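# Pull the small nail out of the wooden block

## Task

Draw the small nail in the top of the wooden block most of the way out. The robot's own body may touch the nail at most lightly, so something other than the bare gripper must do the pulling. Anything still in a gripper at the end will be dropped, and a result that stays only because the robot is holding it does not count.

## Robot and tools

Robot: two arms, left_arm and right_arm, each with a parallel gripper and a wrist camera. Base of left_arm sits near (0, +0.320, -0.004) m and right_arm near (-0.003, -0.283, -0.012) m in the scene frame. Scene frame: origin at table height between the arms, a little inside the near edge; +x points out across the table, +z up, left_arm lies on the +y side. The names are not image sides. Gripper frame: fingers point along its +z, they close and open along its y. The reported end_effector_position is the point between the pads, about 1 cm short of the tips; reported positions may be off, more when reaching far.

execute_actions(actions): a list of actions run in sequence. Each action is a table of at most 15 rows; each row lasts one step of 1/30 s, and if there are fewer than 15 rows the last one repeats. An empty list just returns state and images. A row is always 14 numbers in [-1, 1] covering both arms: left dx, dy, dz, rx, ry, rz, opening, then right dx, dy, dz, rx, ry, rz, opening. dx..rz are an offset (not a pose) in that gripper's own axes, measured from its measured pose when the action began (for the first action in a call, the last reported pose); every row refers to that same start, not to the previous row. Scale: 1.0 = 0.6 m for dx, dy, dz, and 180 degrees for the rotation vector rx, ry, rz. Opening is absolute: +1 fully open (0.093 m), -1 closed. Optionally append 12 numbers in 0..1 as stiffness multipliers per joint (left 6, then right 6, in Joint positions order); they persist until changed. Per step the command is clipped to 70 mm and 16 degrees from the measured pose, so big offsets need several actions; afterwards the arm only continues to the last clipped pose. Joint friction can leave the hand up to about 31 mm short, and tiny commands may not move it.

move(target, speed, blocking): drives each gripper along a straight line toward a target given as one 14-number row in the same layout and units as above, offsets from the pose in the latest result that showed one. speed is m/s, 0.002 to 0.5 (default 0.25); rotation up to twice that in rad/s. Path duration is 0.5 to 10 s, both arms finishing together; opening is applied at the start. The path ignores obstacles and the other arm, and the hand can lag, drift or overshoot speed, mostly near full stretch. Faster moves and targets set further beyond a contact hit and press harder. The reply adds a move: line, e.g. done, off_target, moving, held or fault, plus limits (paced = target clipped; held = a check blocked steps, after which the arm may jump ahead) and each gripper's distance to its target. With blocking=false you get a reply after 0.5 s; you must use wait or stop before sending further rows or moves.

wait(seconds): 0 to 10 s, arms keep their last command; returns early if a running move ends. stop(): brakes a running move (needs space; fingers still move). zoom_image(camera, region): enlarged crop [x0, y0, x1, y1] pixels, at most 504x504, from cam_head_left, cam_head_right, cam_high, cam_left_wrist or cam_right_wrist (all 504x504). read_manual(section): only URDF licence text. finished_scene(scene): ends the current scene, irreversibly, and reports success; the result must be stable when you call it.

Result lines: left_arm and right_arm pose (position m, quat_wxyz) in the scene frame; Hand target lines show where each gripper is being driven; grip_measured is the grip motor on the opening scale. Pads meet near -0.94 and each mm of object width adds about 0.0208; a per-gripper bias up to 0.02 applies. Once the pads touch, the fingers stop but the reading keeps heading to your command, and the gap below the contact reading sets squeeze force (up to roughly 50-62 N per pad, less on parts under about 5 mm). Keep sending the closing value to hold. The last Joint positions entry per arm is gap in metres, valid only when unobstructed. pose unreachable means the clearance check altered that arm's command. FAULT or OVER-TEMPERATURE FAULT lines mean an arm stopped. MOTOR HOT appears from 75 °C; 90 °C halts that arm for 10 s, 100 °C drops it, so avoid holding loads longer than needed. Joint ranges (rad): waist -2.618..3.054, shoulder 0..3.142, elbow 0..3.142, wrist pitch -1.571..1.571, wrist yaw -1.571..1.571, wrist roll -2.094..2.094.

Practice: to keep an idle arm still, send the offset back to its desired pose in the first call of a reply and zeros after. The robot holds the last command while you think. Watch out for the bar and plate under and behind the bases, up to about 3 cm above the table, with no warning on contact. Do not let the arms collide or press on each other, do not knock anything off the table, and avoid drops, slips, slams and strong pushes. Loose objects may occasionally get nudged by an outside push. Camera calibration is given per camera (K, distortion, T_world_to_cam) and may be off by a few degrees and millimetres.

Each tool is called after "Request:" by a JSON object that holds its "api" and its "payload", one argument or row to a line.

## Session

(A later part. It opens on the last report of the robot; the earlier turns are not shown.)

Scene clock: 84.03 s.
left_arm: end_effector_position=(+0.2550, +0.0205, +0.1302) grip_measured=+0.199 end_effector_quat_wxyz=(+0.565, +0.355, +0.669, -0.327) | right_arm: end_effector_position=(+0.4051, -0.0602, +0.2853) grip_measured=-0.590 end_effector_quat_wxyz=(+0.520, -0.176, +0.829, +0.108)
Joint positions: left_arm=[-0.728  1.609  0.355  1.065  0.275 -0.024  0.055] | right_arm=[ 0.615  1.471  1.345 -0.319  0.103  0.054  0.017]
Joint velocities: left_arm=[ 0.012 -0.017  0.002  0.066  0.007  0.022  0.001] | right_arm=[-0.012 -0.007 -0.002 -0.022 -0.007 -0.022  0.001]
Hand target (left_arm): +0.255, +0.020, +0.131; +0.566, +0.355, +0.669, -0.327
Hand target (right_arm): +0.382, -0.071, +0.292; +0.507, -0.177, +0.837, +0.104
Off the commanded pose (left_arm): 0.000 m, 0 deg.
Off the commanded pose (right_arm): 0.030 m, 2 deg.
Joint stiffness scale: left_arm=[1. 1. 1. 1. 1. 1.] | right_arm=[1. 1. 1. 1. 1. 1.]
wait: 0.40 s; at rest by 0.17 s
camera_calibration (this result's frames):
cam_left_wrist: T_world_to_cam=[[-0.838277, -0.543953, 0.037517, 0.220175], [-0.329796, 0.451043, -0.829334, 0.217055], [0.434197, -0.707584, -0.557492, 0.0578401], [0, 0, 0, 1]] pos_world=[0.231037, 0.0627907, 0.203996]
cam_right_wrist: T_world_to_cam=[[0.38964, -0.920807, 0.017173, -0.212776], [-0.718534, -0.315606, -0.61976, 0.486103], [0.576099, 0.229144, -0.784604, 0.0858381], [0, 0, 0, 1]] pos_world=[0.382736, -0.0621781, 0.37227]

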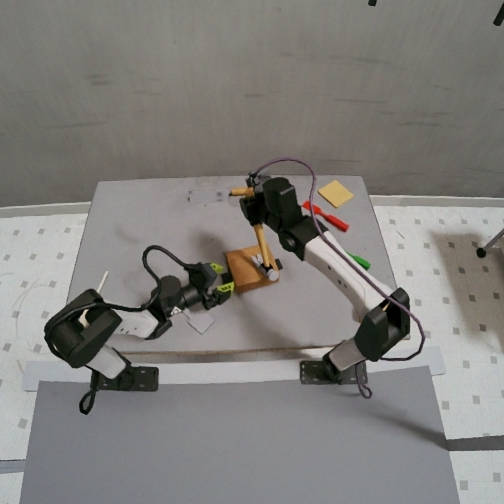

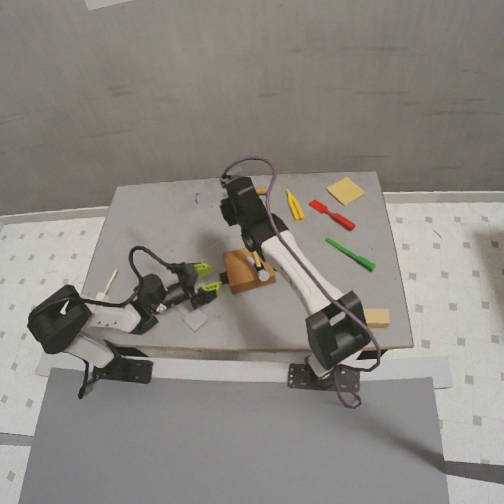

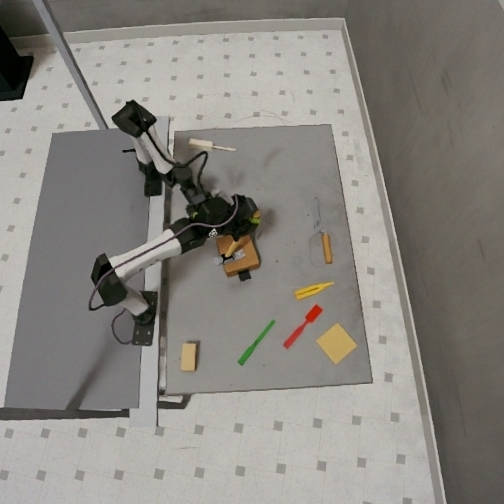

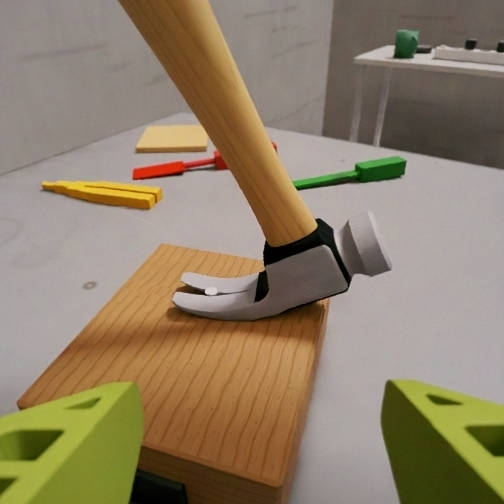

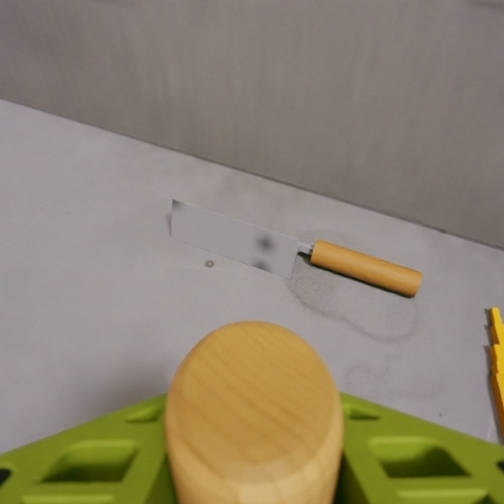

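Request:
{"api": "execute_actions", "payload": {
  "actions": [
    [[0,0,0,0,0,0,0.2,0.009,0,-0.047,0,0.006,0,-0.85],[0,0,0,0,0,0,0.2,0.01,0,-0.05,0,0.003,0,-0.85],[0,0,0,0,0,0,0.2,0.01,0,-0.053,0,0,0,-0.85],[0,0,0,0,0,0,0.2,0.011,0,-0.056,0,-0.003,0,-0.85],[0,0,0,0,0,0,0.2,0.012,0,-0.059,0,-0.006,0,-0.85],[0,0,0,0,0,0,0.2,0.012,0,-0.062,0,-0.009,0,-0.85],[0,0,0,0,0,0,0.2,0.013,0,-0.065,0,-0.012,0,-0.85],[0,0,0,0,0,0,0.2,0.014,0,-0.068,0,-0.015,0,-0.85],[0,0,0,0,0,0,0.2,0.014,0,-0.071,0,-0.018,0,-0.85],[0,0,0,0,0,0,0.2,0.015,0,-0.074,0,-0.02,0,-0.85],[0,0,0,0,0,0,0.2,0.016,0,-0.077,0,-0.022,0,-0.85],[0,0,0,0,0,0,0.2,0.016,0,-0.08,0,-0.024,0,-0.85],[0,0,0,0,0,0,0.2,0.017,0,-0.083,0,-0.026,0,-0.85],[0,0,0,0,0,0,0.2,0.018,0,-0.086,0,-0.028,0,-0.85],[0,0,0,0,0,0,0.2,0.018,0,-0.089,0,-0.03,0,-0.85]],
    [[0,0,0,0,0,0,0.2,0.011,0,-0.058,0,-0.004,0,-0.85],[0,0,0,0,0,0,0.2,0.012,0,-0.061,0,-0.006,0,-0.85],[0,0,0,0,0,0,0.2,0.012,0,-0.064,0,-0.008,0,-0.85],[0,0,0,0,0,0,0.2,0.013,0,-0.067,0,-0.01,0,-0.85],[0,0,0,0,0,0,0.2,0.014,0,-0.07,0,-0.012,0,-0.85],[0,0,0,0,0,0,0.2,0.014,0,-0.073,0,-0.014,0,-0.85],[0,0,0,0,0,0,0.2,0.015,0,-0.076,0,-0.016,0,-0.85],[0,0,0,0,0,0,0.2,0.016,0,-0.079,0,-0.018,0,-0.85],[0,0,0,0,0,0,0.2,0.016,0,-0.082,0,-0.02,0,-0.85],[0,0,0,0,0,0,0.2,0.017,0,-0.085,0,-0.022,0,-0.85],[0,0,0,0,0,0,0.2,0.018,0,-0.088,0,-0.024,0,-0.85],[0,0,0,0,0,0,0.2,0.018,0,-0.091,0,-0.026,0,-0.85],[0,0,0,0,0,0,0.2,0.019,0,-0.094,0,-0.028,0,-0.85],[0,0,0,0,0,0,0.2,0.02,0,-0.097,0,-0.03,0,-0.85],[0,0,0,0,0,0,0.2,0.02,0,-0.1,0,-0.032,0,-0.85]]
  ]
}}

Request:
{"api": "wait", "payload": {
  "seconds": 0.3
}}

Request:
{"api": "zoom_image", "payload": {
  "camera": "cam_left_wrist",
  "region": [140, 180, 420, 360]
}}

Scene clock: 86.03 s.
left_arm: end_effector_position=(+0.2550, +0.0205, +0.1302) grip_measured=+0.199 end_effector_quat_wxyz=(+0.565, +0.355, +0.669, -0.327) | right_arm: end_effector_position=(+0.3652, -0.0792, +0.2968) grip_measured=-0.590 end_effector_quat_wxyz=(+0.612, -0.160, +0.764, +0.130)
Joint positions: left_arm=[-0.728  1.609  0.355  1.065  0.275 -0.024  0.055] | right_arm=[0.636 1.223 0.988 0.022 0.132 0.038 0.017]
Joint velocities: left_arm=[-0.007 -0.012  0.012  0.066 -0.007 -0.022  0.   ] | right_arm=[ 0.002 -0.105 -0.212  0.271  0.066 -0.066  0.001]
Hand target (left_arm): +0.255, +0.021, +0.130; +0.565, +0.355, +0.669, -0.327
Hand target (right_arm): +0.339, -0.091, +0.297; +0.605, -0.162, +0.769, +0.128
Off the commanded pose (left_arm): 0.000 m, 0 deg.
Off the commanded pose (right_arm): 0.035 m, 1 deg.
Joint stiffness scale: left_arm=[1. 1. 1. 1. 1. 1.] | right_arm=[1. 1. 1. 1. 1. 1.]
camera_calibration (this result's frames):
cam_left_wrist: T_world_to_cam=[[-0.838277, -0.543953, 0.037517, 0.220175], [-0.329796, 0.451043, -0.829334, 0.217055], [0.434197, -0.707584, -0.557492, 0.0578401], [0, 0, 0, 1]] pos_world=[0.231037, 0.0627907, 0.203996]
cam_right_wrist: T_world_to_cam=[[0.386712, -0.922164, 0.00821592, -0.211234], [-0.570931, -0.246399, -0.783151, 0.458563], [0.724218, 0.298163, -0.621777, 0.0252421], [0, 0, 0, 1]] pos_world=[0.325214, -0.0893289, 0.376555]

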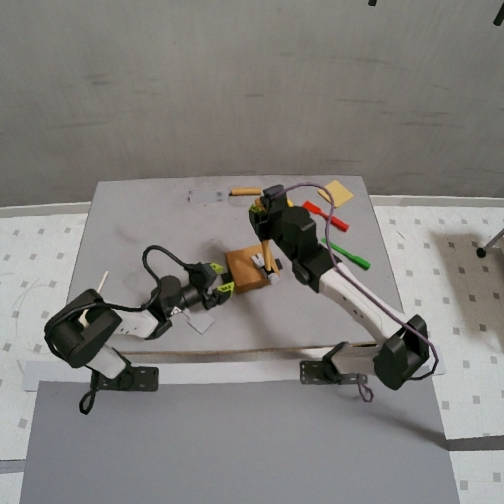

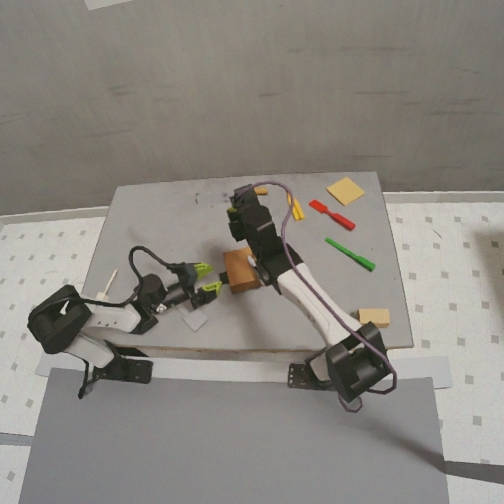

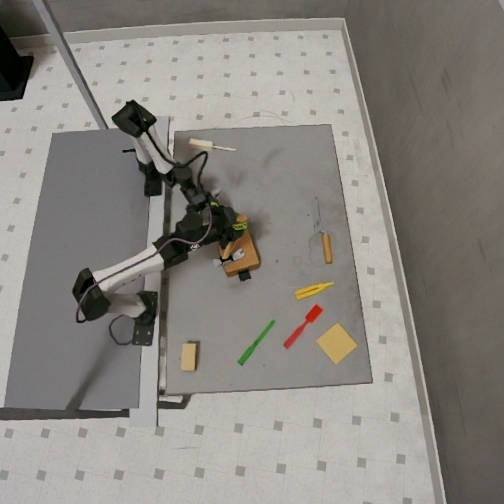

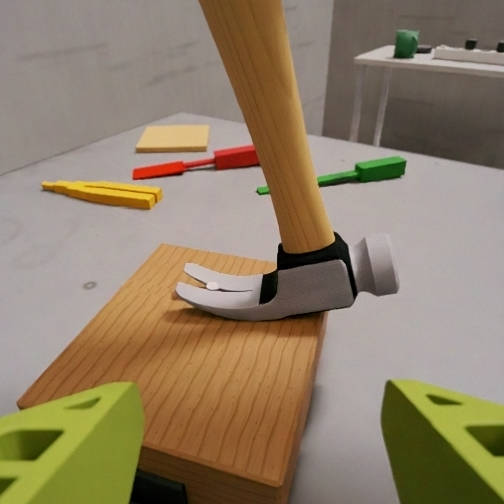

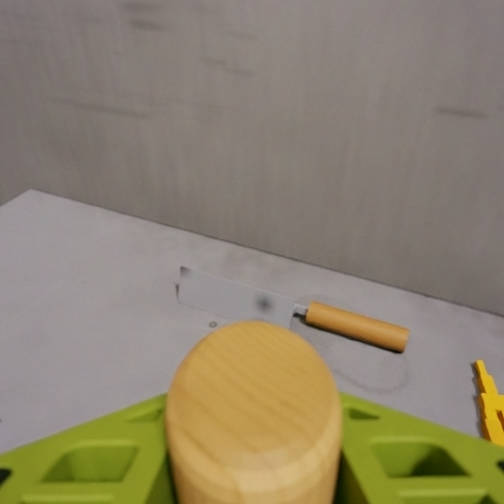

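Scene clock: 86.33 s.
left_arm: end_effector_position=(+0.2550, +0.0205, +0.1302) grip_measured=+0.199 end_effector_quat_wxyz=(+0.565, +0.355, +0.669, -0.327) | right_arm: end_effector_position=(+0.3648, -0.0795, +0.2971) grip_measured=-0.590 end_effector_quat_wxyz=(+0.617, -0.159, +0.760, +0.131)
Joint positions: left_arm=[-0.728  1.609  0.355  1.065  0.275 -0.024  0.055] | right_arm=[0.637 1.218 0.975 0.044 0.134 0.037 0.017]
Joint velocities: left_arm=[-0.007 -0.002 -0.017 -0.022 -0.007 -0.066 -0.001] | right_arm=[-0.007 -0.007 -0.002 -0.007 -0.022  0.022  0.001]
Hand target (left_arm): +0.255, +0.021, +0.130; +0.565, +0.355, +0.669, -0.327
Hand target (right_arm): +0.339, -0.091, +0.297; +0.605, -0.162, +0.769, +0.128
Off the commanded pose (left_arm): 0.000 m, 0 deg.
Off the commanded pose (right_arm): 0.034 m, 2 deg.
Joint stiffness scale: left_arm=[1. 1. 1. 1. 1. 1.] | right_arm=[1. 1. 1. 1. 1. 1.]
wait: 0.30 s; at rest by 0.20 s
camera_calibration (this result's frames):
cam_left_wrist: T_world_to_cam=[[-0.838277, -0.543953, 0.037517, 0.220175], [-0.329796, 0.451043, -0.829334, 0.217055], [0.434197, -0.707584, -0.557492, 0.0578401], [0, 0, 0, 1]] pos_world=[0.231037, 0.0627907, 0.203996]
cam_right_wrist: T_world_to_cam=[[0.385556, -0.922652, 0.00778556, -0.210853], [-0.561964, -0.241508, -0.79112, 0.458091], [0.731808, 0.300646, -0.611612, 0.0202117], [0, 0, 0, 1]] pos_world=[0.323935, -0.0899877, 0.376408]

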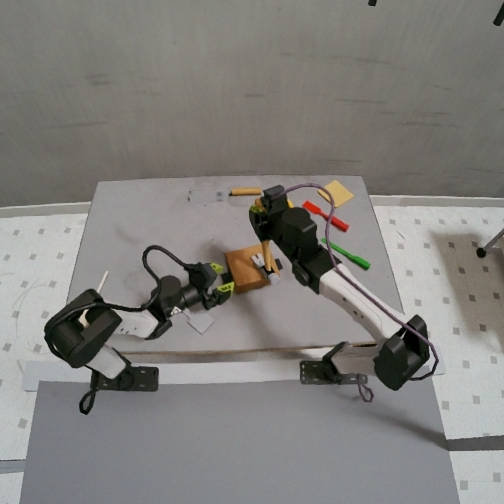

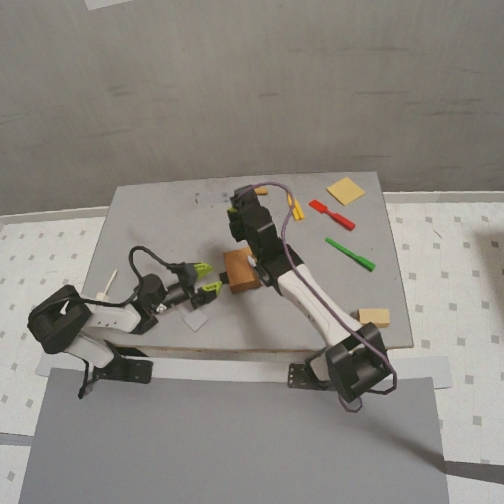

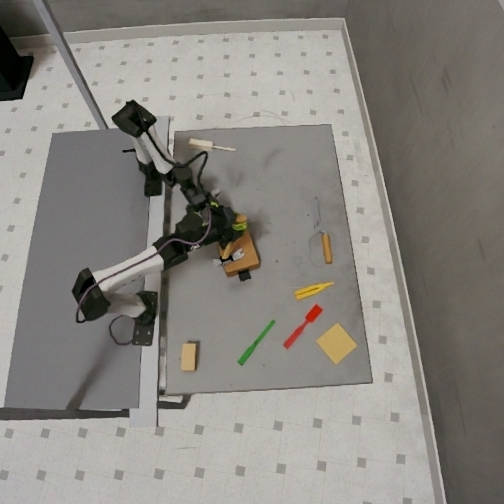

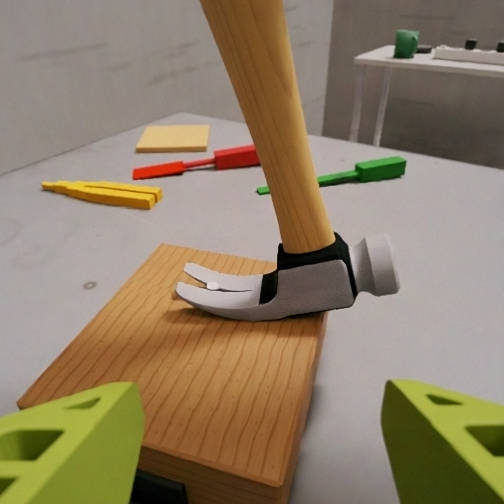

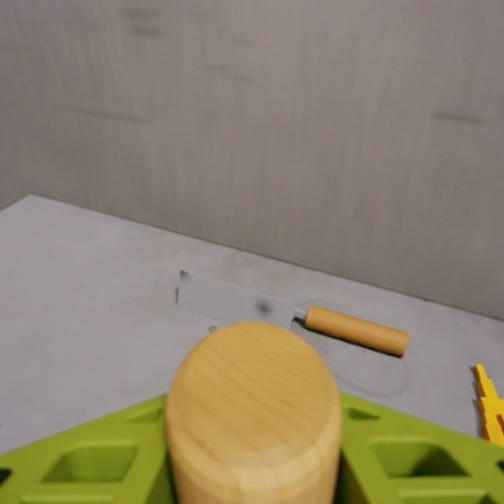

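Region (140, 180, 420, 360) of cam_left_wrist's 504x504 image, scaled by 1.800, with more detail than that image has; it fills the top 324 rows of this view, and the rest is white.

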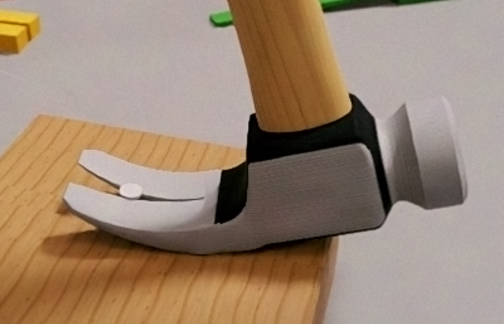

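Request:
{"api": "execute_actions", "payload": {
  "actions": [
    [[0,0,0,0,0,0,0.2,0.01,0,-0.055,0,0.008,0,-0.85],[0,0,0,0,0,0,0.2,0.01,0,-0.059,0,0.007,0,-0.85],[0,0,0,0,0,0,0.2,0.01,0,-0.063,0,0.006,0,-0.85],[0,0,0,0,0,0,0.2,0.01,0,-0.067,0,0.005,0,-0.85],[0,0,0,0,0,0,0.2,0.01,0,-0.071,0,0.004,0,-0.85],[0,0,0,0,0,0,0.2,0.01,0,-0.075,0,0.003,0,-0.85],[0,0,0,0,0,0,0.2,0.01,0,-0.079,0,0.002,0,-0.85],[0,0,0,0,0,0,0.2,0.011,0,-0.083,0,0.001,0,-0.85],[0,0,0,0,0,0,0.2,0.011,0,-0.087,0,0,0,-0.85],[0,0,0,0,0,0,0.2,0.012,0,-0.09,0,-0.002,0,-0.85],[0,0,0,0,0,0,0.2,0.012,0,-0.093,0,-0.004,0,-0.85],[0,0,0,0,0,0,0.2,0.013,0,-0.096,0,-0.006,0,-0.85],[0,0,0,0,0,0,0.2,0.013,0,-0.099,0,-0.008,0,-0.85],[0,0,0,0,0,0,0.2,0.014,0,-0.102,0,-0.01,0,-0.85],[0,0,0,0,0,0,0.2,0.014,0,-0.105,0,-0.012,0,-0.85]],
    [[0,0,0,0,0,0,0.2,0.01,0,-0.072,0,0.004,0,-0.85],[0,0,0,0,0,0,0.2,0.01,0,-0.075,0,0.003,0,-0.85],[0,0,0,0,0,0,0.2,0.011,0,-0.078,0,0.002,0,-0.85],[0,0,0,0,0,0,0.2,0.011,0,-0.081,0,0.001,0,-0.85],[0,0,0,0,0,0,0.2,0.012,0,-0.084,0,0,0,-0.85],[0,0,0,0,0,0,0.2,0.012,0,-0.087,0,-0.001,0,-0.85],[0,0,0,0,0,0,0.2,0.013,0,-0.09,0,-0.002,0,-0.85],[0,0,0,0,0,0,0.2,0.013,0,-0.093,0,-0.003,0,-0.85],[0,0,0,0,0,0,0.2,0.014,0,-0.096,0,-0.004,0,-0.85],[0,0,0,0,0,0,0.2,0.014,0,-0.099,0,-0.005,0,-0.85],[0,0,0,0,0,0,0.2,0.015,0,-0.102,0,-0.006,0,-0.85],[0,0,0,0,0,0,0.2,0.015,0,-0.105,0,-0.007,0,-0.85],[0,0,0,0,0,0,0.2,0.016,0,-0.108,0,-0.008,0,-0.85],[0,0,0,0,0,0,0.2,0.016,0,-0.111,0,-0.009,0,-0.85],[0,0,0,0,0,0,0.2,0.017,0,-0.114,0,-0.01,0,-0.85]]
  ]
}}

Request:
{"api": "wait", "payload": {
  "seconds": 0.3
}}

Request:
{"api": "zoom_image", "payload": {
  "camera": "cam_left_wrist",
  "region": [140, 180, 420, 360]
}}

Scene clock: 88.10 s.
left_arm: end_effector_position=(+0.2550, +0.0205, +0.1302) grip_measured=+0.199 end_effector_quat_wxyz=(+0.565, +0.355, +0.669, -0.327) | right_arm: end_effector_position=(+0.2963, -0.1115, +0.3017) grip_measured=-0.590 end_effector_quat_wxyz=(+0.652, -0.153, +0.729, +0.141)
Joint positions: left_arm=[-0.728  1.609  0.355  1.065  0.275 -0.024  0.055] | right_arm=[0.684 0.879 0.736 0.04  0.179 0.033 0.017]
Joint velocities: left_arm=[-0.007 -0.007  0.017 -0.037 -0.007 -0.066  0.001] | right_arm=[ 0.125 -0.652 -0.237 -0.462  0.139 -0.051  0.   ]
Hand target (left_arm): +0.255, +0.021, +0.130; +0.565, +0.355, +0.669, -0.327
Hand target (right_arm): +0.283, -0.118, +0.299; +0.650, -0.153, +0.732, +0.139
Off the commanded pose (left_arm): 0.000 m, 0 deg.
Off the commanded pose (right_arm): 0.019 m, 1 deg.
Joint stiffness scale: left_arm=[1. 1. 1. 1. 1. 1.] | right_arm=[1. 1. 1. 1. 1. 1.]
camera_calibration (this result's frames):
cam_left_wrist: T_world_to_cam=[[-0.838277, -0.543953, 0.037517, 0.220175], [-0.329796, 0.451043, -0.829334, 0.217055], [0.434197, -0.707584, -0.557492, 0.0578401], [0, 0, 0, 1]] pos_world=[0.231037, 0.0627907, 0.203996]
cam_right_wrist: T_world_to_cam=[[0.389209, -0.921149, 0.00100814, -0.212895], [-0.490765, -0.208287, -0.84603, 0.414629], [0.77953, 0.328788, -0.533134, 0.0480614], [0, 0, 0, 1]] pos_world=[0.248881, -0.125549, 0.376626]

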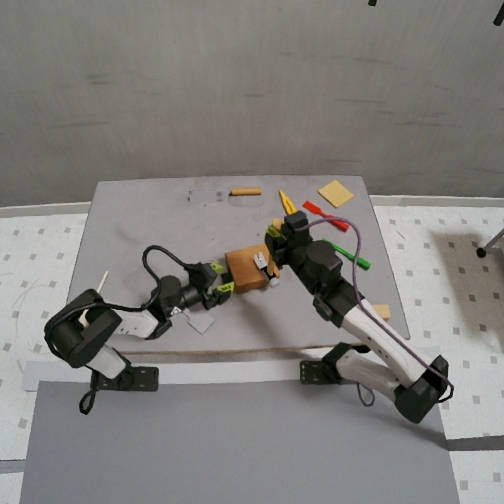

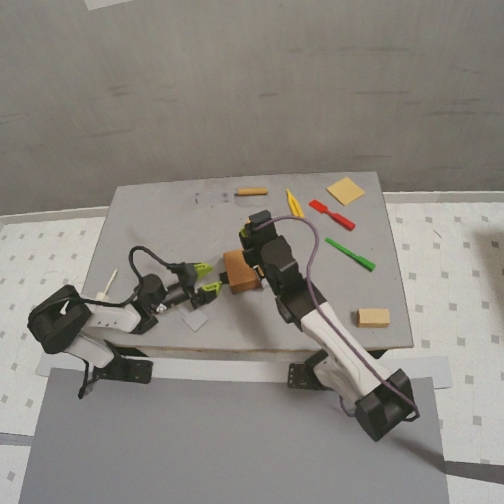

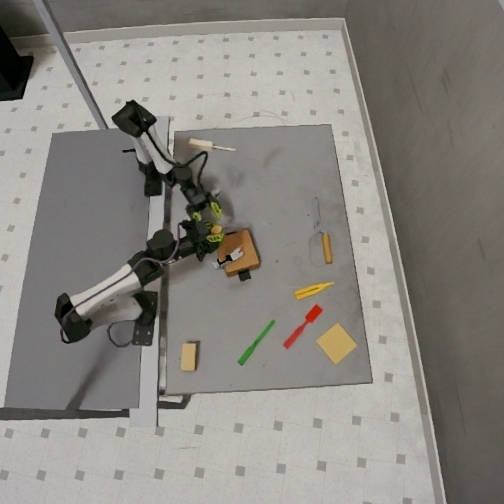

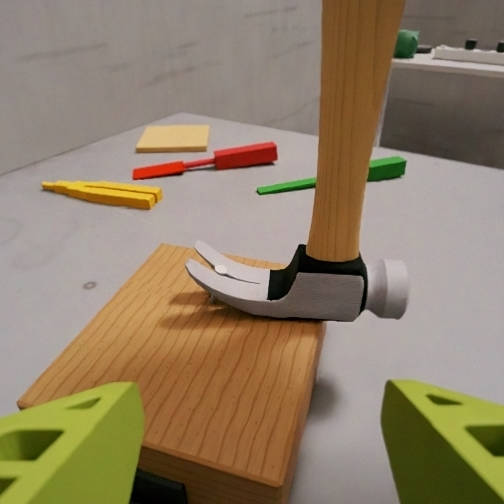

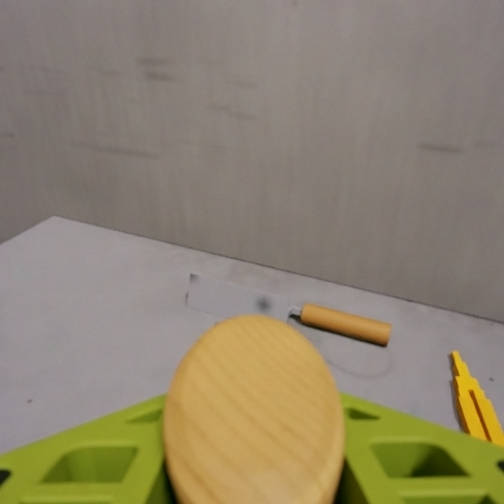

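Scene clock: 88.40 s.
left_arm: end_effector_position=(+0.2550, +0.0205, +0.1302) grip_measured=+0.199 end_effector_quat_wxyz=(+0.565, +0.355, +0.669, -0.327) | right_arm: end_effector_position=(+0.2861, -0.1163, +0.3010) grip_measured=-0.590 end_effector_quat_wxyz=(+0.650, -0.154, +0.731, +0.141)
Joint positions: left_arm=[-0.728  1.609  0.355  1.065  0.275 -0.024  0.055] | right_arm=[ 0.694  0.829  0.723 -0.004  0.188  0.033  0.017]
Joint velocities: left_arm=[ 0.002 -0.012 -0.007 -0.051 -0.022 -0.037  0.001] | right_arm=[-0.012 -0.002  0.007 -0.051  0.081  0.007  0.   ]
Hand target (left_arm): +0.255, +0.021, +0.130; +0.565, +0.355, +0.669, -0.327
Hand target (right_arm): +0.283, -0.118, +0.299; +0.650, -0.153, +0.732, +0.139
Off the commanded pose (left_arm): 0.000 m, 0 deg.
Off the commanded pose (right_arm): 0.007 m, 0 deg.
Joint stiffness scale: left_arm=[1. 1. 1. 1. 1. 1.] | right_arm=[1. 1. 1. 1. 1. 1.]
wait: 0.30 s; at rest by 0.27 s
camera_calibration (this result's frames):
cam_left_wrist: T_world_to_cam=[[-0.838277, -0.543953, 0.037517, 0.220175], [-0.329796, 0.451043, -0.829334, 0.217055], [0.434197, -0.707584, -0.557492, 0.0578401], [0, 0, 0, 1]] pos_world=[0.231037, 0.0627907, 0.203996]
cam_right_wrist: T_world_to_cam=[[0.390294, -0.920685, 0.00315627, -0.214248], [-0.494318, -0.21244, -0.842923, 0.407594], [0.776737, 0.327428, -0.538025, 0.0593437], [0, 0, 0, 1]] pos_world=[0.239006, -0.130097, 0.376175]

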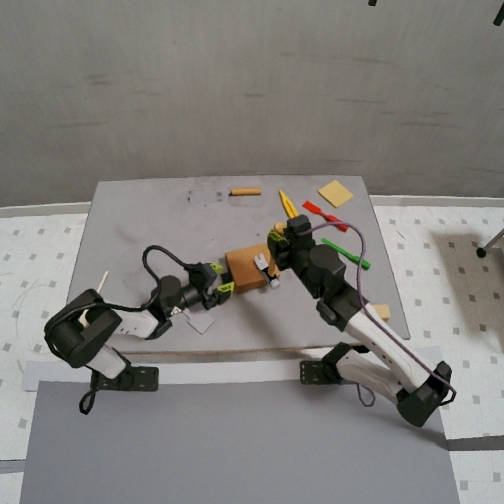

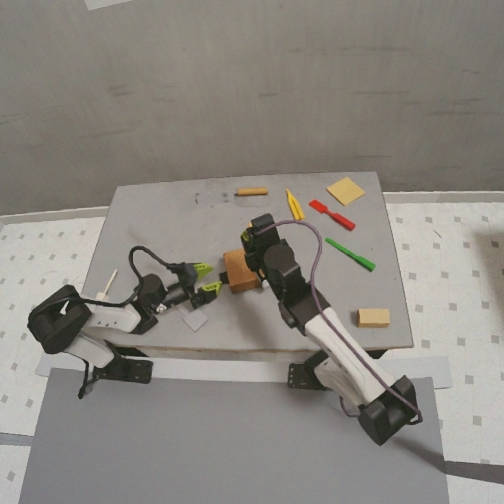

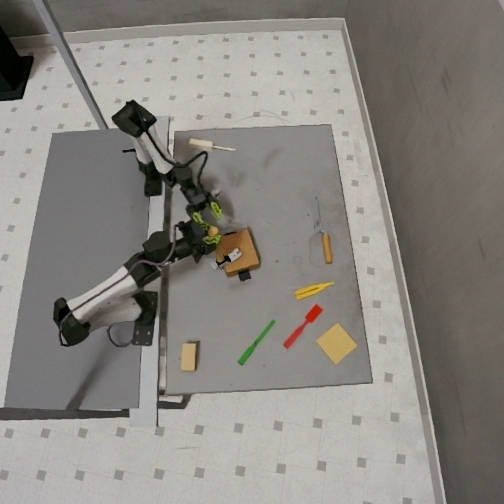

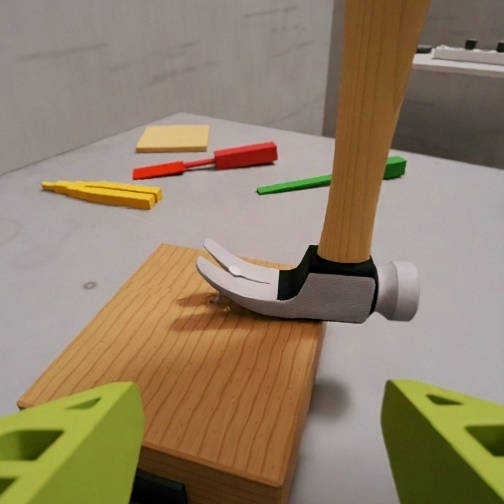

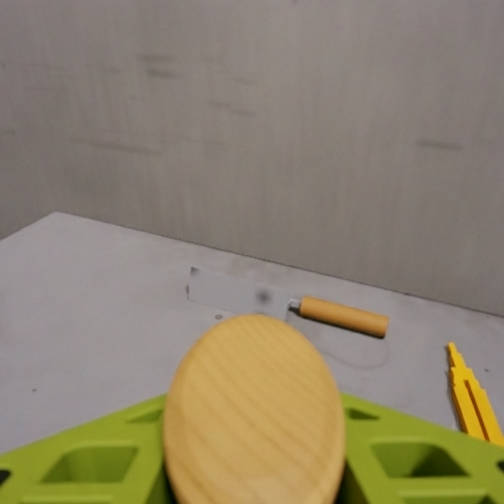

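Region (140, 180, 420, 360) of cam_left_wrist's 504x504 image, scaled by 1.800, with more detail than that image has; it fills the top 324 rows of this view, and the rest is white.

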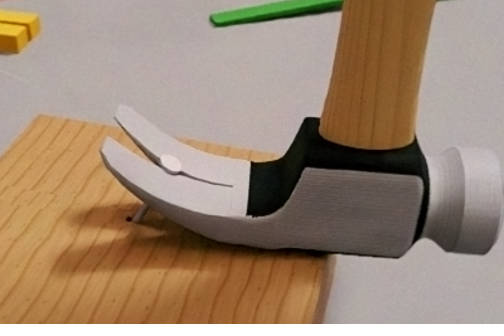

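Request:
{"api": "zoom_image", "payload": {
  "camera": "cam_left_wrist",
  "region": [185, 235, 285, 325]
}}

Request:
{"api": "zoom_image", "payload": {
  "camera": "cam_high",
  "region": [195, 215, 275, 295]
}}

Region (185, 235, 285, 325) of cam_left_wrist's 504x504 image, scaled by 5.040, with more detail than that image has; it fills the top 454 rows of this view, and the rest is white.

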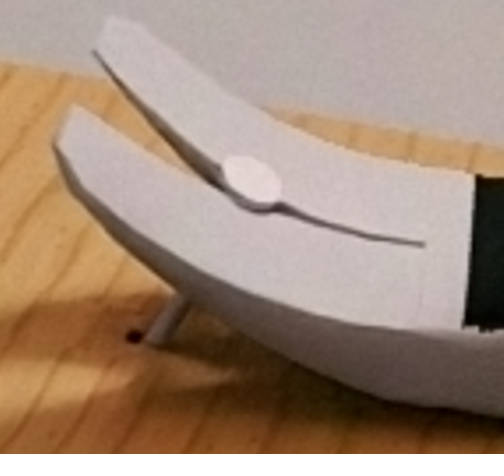

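Region (195, 215, 275, 295) of cam_high's 504x504 image, scaled by 6.300, with more detail than that image has.

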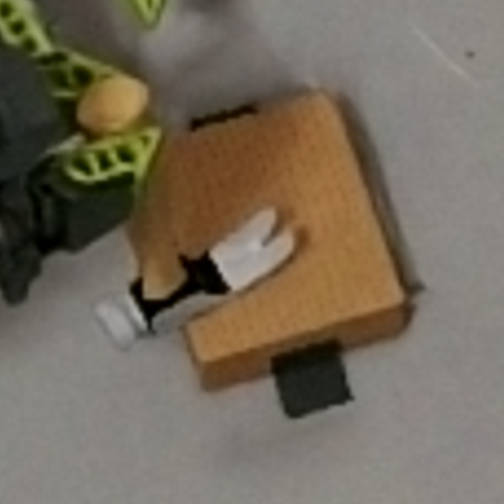

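Request:
{"api": "execute_actions", "payload": {
  "actions": [
    [[0,0,0,0,0,0,0.2,-0.005,0,0,0,-0.003,0,-0.85],[0,0,0,0,0,0,0.2,-0.01,0,0,0,-0.006,0,-0.85],[0,0,0,0,0,0,0.2,-0.015,0,0,0,-0.009,0,-0.85],[0,0,0,0,0,0,0.2,-0.02,0,-0.001,0,-0.012,0,-0.85],[0,0,0,0,0,0,0.2,-0.025,0,-0.002,0,-0.015,0,-0.85],[0,0,0,0,0,0,0.2,-0.03,0,-0.002,0,-0.018,0,-0.85],[0,0,0,0,0,0,0.2,-0.035,0,-0.003,0,-0.021,0,-0.85],[0,0,0,0,0,0,0.2,-0.04,0,-0.004,0,-0.024,0,-0.85],[0,0,0,0,0,0,0.2,-0.045,0,-0.004,0,-0.027,0,-0.85],[0,0,0,0,0,0,0.2,-0.05,0,-0.005,0,-0.03,0,-0.85],[0,0,0,0,0,0,0.2,-0.055,0,-0.005,0,-0.033,0,-0.85],[0,0,0,0,0,0,0.2,-0.06,0,-0.006,0,-0.036,0,-0.85],[0,0,0,0,0,0,0.2,-0.065,0,-0.006,0,-0.038,0,-0.85],[0,0,0,0,0,0,0.2,-0.07,0,-0.007,0,-0.04,0,-0.85],[0,0,0,0,0,0,0.2,-0.075,0,-0.007,0,-0.04,0,-0.85]]
  ]
}}

Request:
{"api": "wait", "payload": {
  "seconds": 0.4
}}

Request:
{"api": "zoom_image", "payload": {
  "camera": "cam_left_wrist",
  "region": [170, 200, 310, 330]
}}

Scene clock: 90.73 s.
left_arm: end_effector_position=(+0.2550, +0.0205, +0.1302) grip_measured=+0.199 end_effector_quat_wxyz=(+0.565, +0.355, +0.669, -0.327) | right_arm: end_effector_position=(+0.2860, -0.1163, +0.3027) grip_measured=-0.590 end_effector_quat_wxyz=(+0.651, -0.156, +0.730, +0.140)
Joint positions: left_arm=[-0.728  1.609  0.355  1.065  0.275 -0.024  0.055] | right_arm=[ 0.694  0.829  0.727 -0.005  0.188  0.029  0.017]
Joint velocities: left_arm=[ 0.012  0.012 -0.017 -0.022  0.037  0.022 -0.   ] | right_arm=[ 0.002 -0.007  0.1   -0.256  0.022 -0.022 -0.001]
Hand target (left_arm): +0.255, +0.021, +0.130; +0.565, +0.355, +0.669, -0.327
Hand target (right_arm): +0.284, -0.118, +0.345; +0.694, -0.144, +0.689, +0.150
Off the commanded pose (left_arm): 0.000 m, 0 deg.
Off the commanded pose (right_arm): 0.043 m, 7 deg.
Joint stiffness scale: left_arm=[1. 1. 1. 1. 1. 1.] | right_arm=[1. 1. 1. 1. 1. 1.]
camera_calibration (this result's frames):
cam_left_wrist: T_world_to_cam=[[-0.838277, -0.543953, 0.037517, 0.220175], [-0.329796, 0.451043, -0.829334, 0.217055], [0.434197, -0.707584, -0.557492, 0.0578401], [0, 0, 0, 1]] pos_world=[0.231037, 0.0627907, 0.203996]
cam_right_wrist: T_world_to_cam=[[0.390772, -0.92046, 0.00710789, -0.2155], [-0.490504, -0.214761, -0.844561, 0.408193], [0.778911, 0.326545, -0.535412, 0.0588359], [0, 0, 0, 1]] pos_world=[0.238604, -0.129907, 0.377778]

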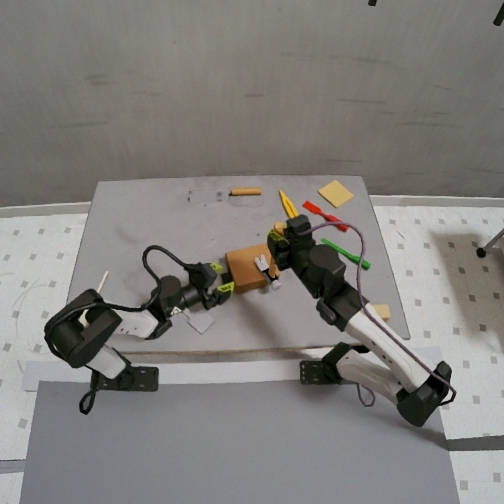

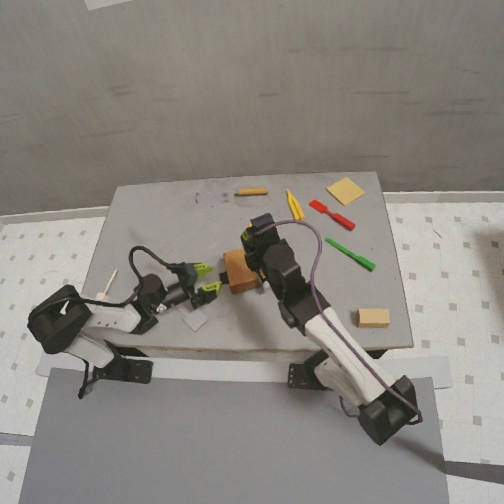

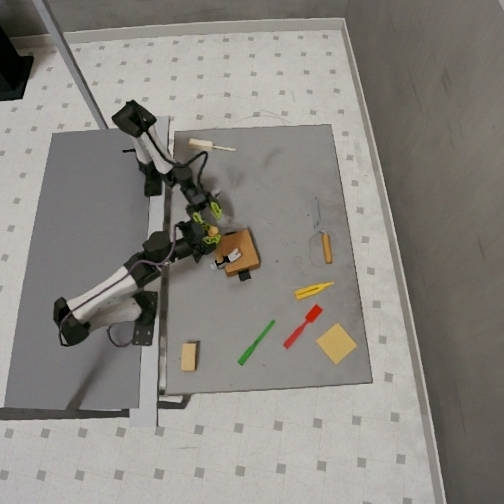

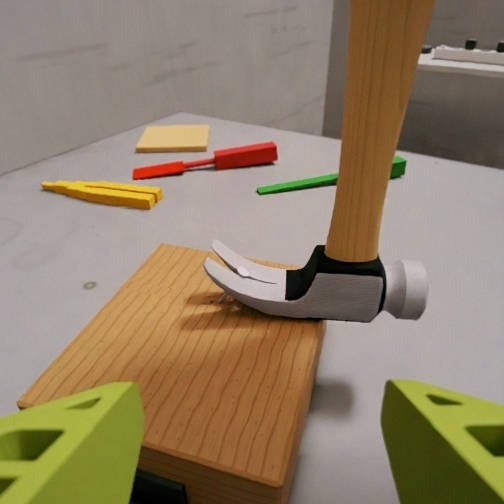

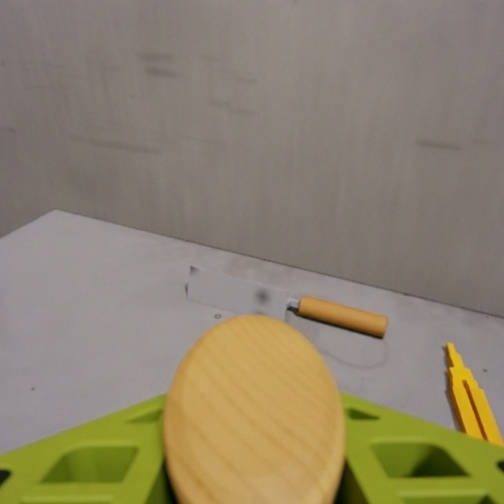

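Scene clock: 91.13 s.
left_arm: end_effector_position=(+0.2550, +0.0205, +0.1302) grip_measured=+0.199 end_effector_quat_wxyz=(+0.565, +0.355, +0.669, -0.327) | right_arm: end_effector_position=(+0.2855, -0.1166, +0.3018) grip_measured=-0.590 end_effector_quat_wxyz=(+0.647, -0.159, +0.733, +0.136)
Joint positions: left_arm=[-0.728  1.609  0.355  1.065  0.275 -0.024  0.055] | right_arm=[ 0.694  0.829  0.736 -0.026  0.188  0.024  0.017]
Joint velocities: left_arm=[ 0.002 -0.007  0.007  0.095 -0.066 -0.022  0.   ] | right_arm=[-0.002 -0.007 -0.017  0.007 -0.022  0.037  0.   ]
Hand target (left_arm): +0.255, +0.021, +0.130; +0.565, +0.355, +0.669, -0.327
Hand target (right_arm): +0.284, -0.118, +0.345; +0.694, -0.144, +0.689, +0.150
Off the commanded pose (left_arm): 0.000 m, 0 deg.
Off the commanded pose (right_arm): 0.044 m, 8 deg.
Joint stiffness scale: left_arm=[1. 1. 1. 1. 1. 1.] | right_arm=[1. 1. 1. 1. 1. 1.]
wait: 0.40 s; at rest by 0.23 s
camera_calibration (this result's frames):
cam_left_wrist: T_world_to_cam=[[-0.838277, -0.543953, 0.037517, 0.220175], [-0.329796, 0.451043, -0.829334, 0.217055], [0.434197, -0.707584, -0.557492, 0.0578401], [0, 0, 0, 1]] pos_world=[0.231037, 0.0627907, 0.203996]
cam_right_wrist: T_world_to_cam=[[0.391257, -0.920176, 0.0138894, -0.217785], [-0.497651, -0.224248, -0.837888, 0.406019], [0.77412, 0.320918, -0.545665, 0.0626988], [0, 0, 0, 1]] pos_world=[0.238729, -0.129474, 0.377436]

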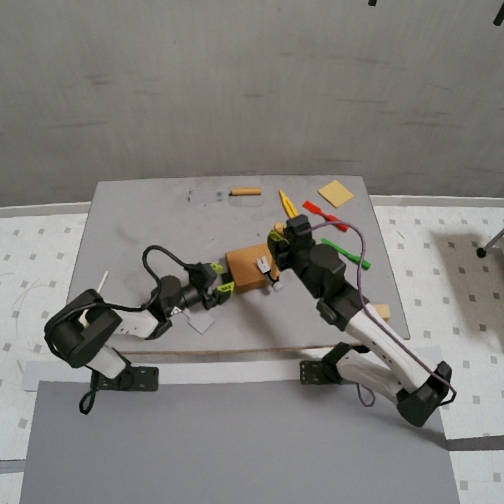

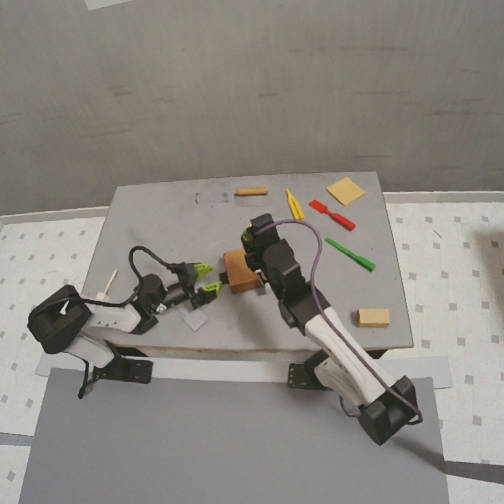

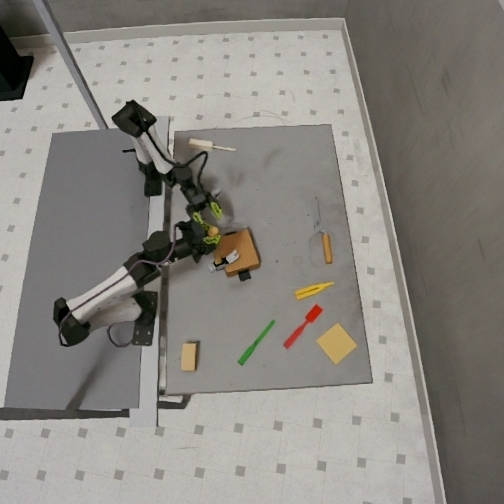

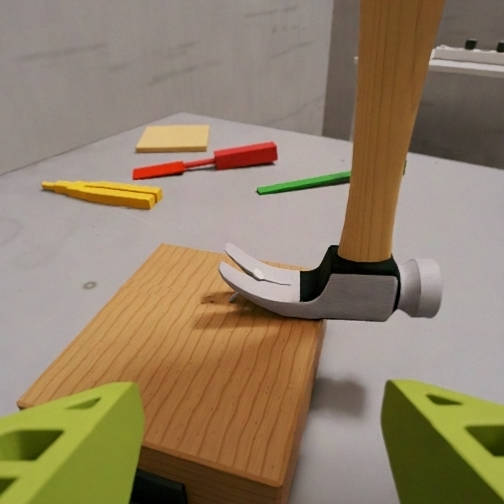

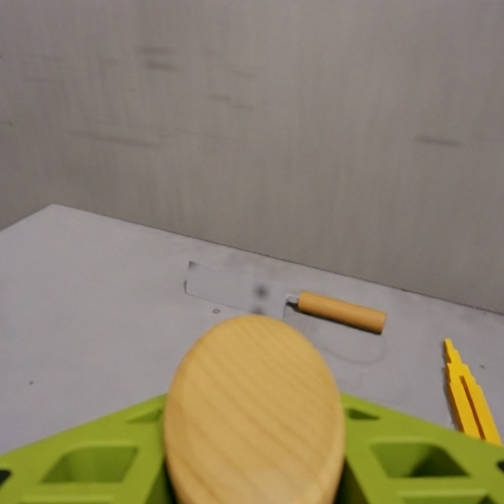

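Region (170, 200, 310, 330) of cam_left_wrist's 504x504 image, scaled by 3.600, with more detail than that image has; it fills the top 468 rows of this view, and the rest is white.

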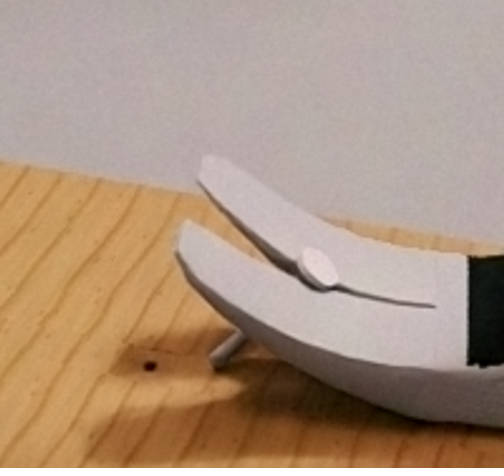

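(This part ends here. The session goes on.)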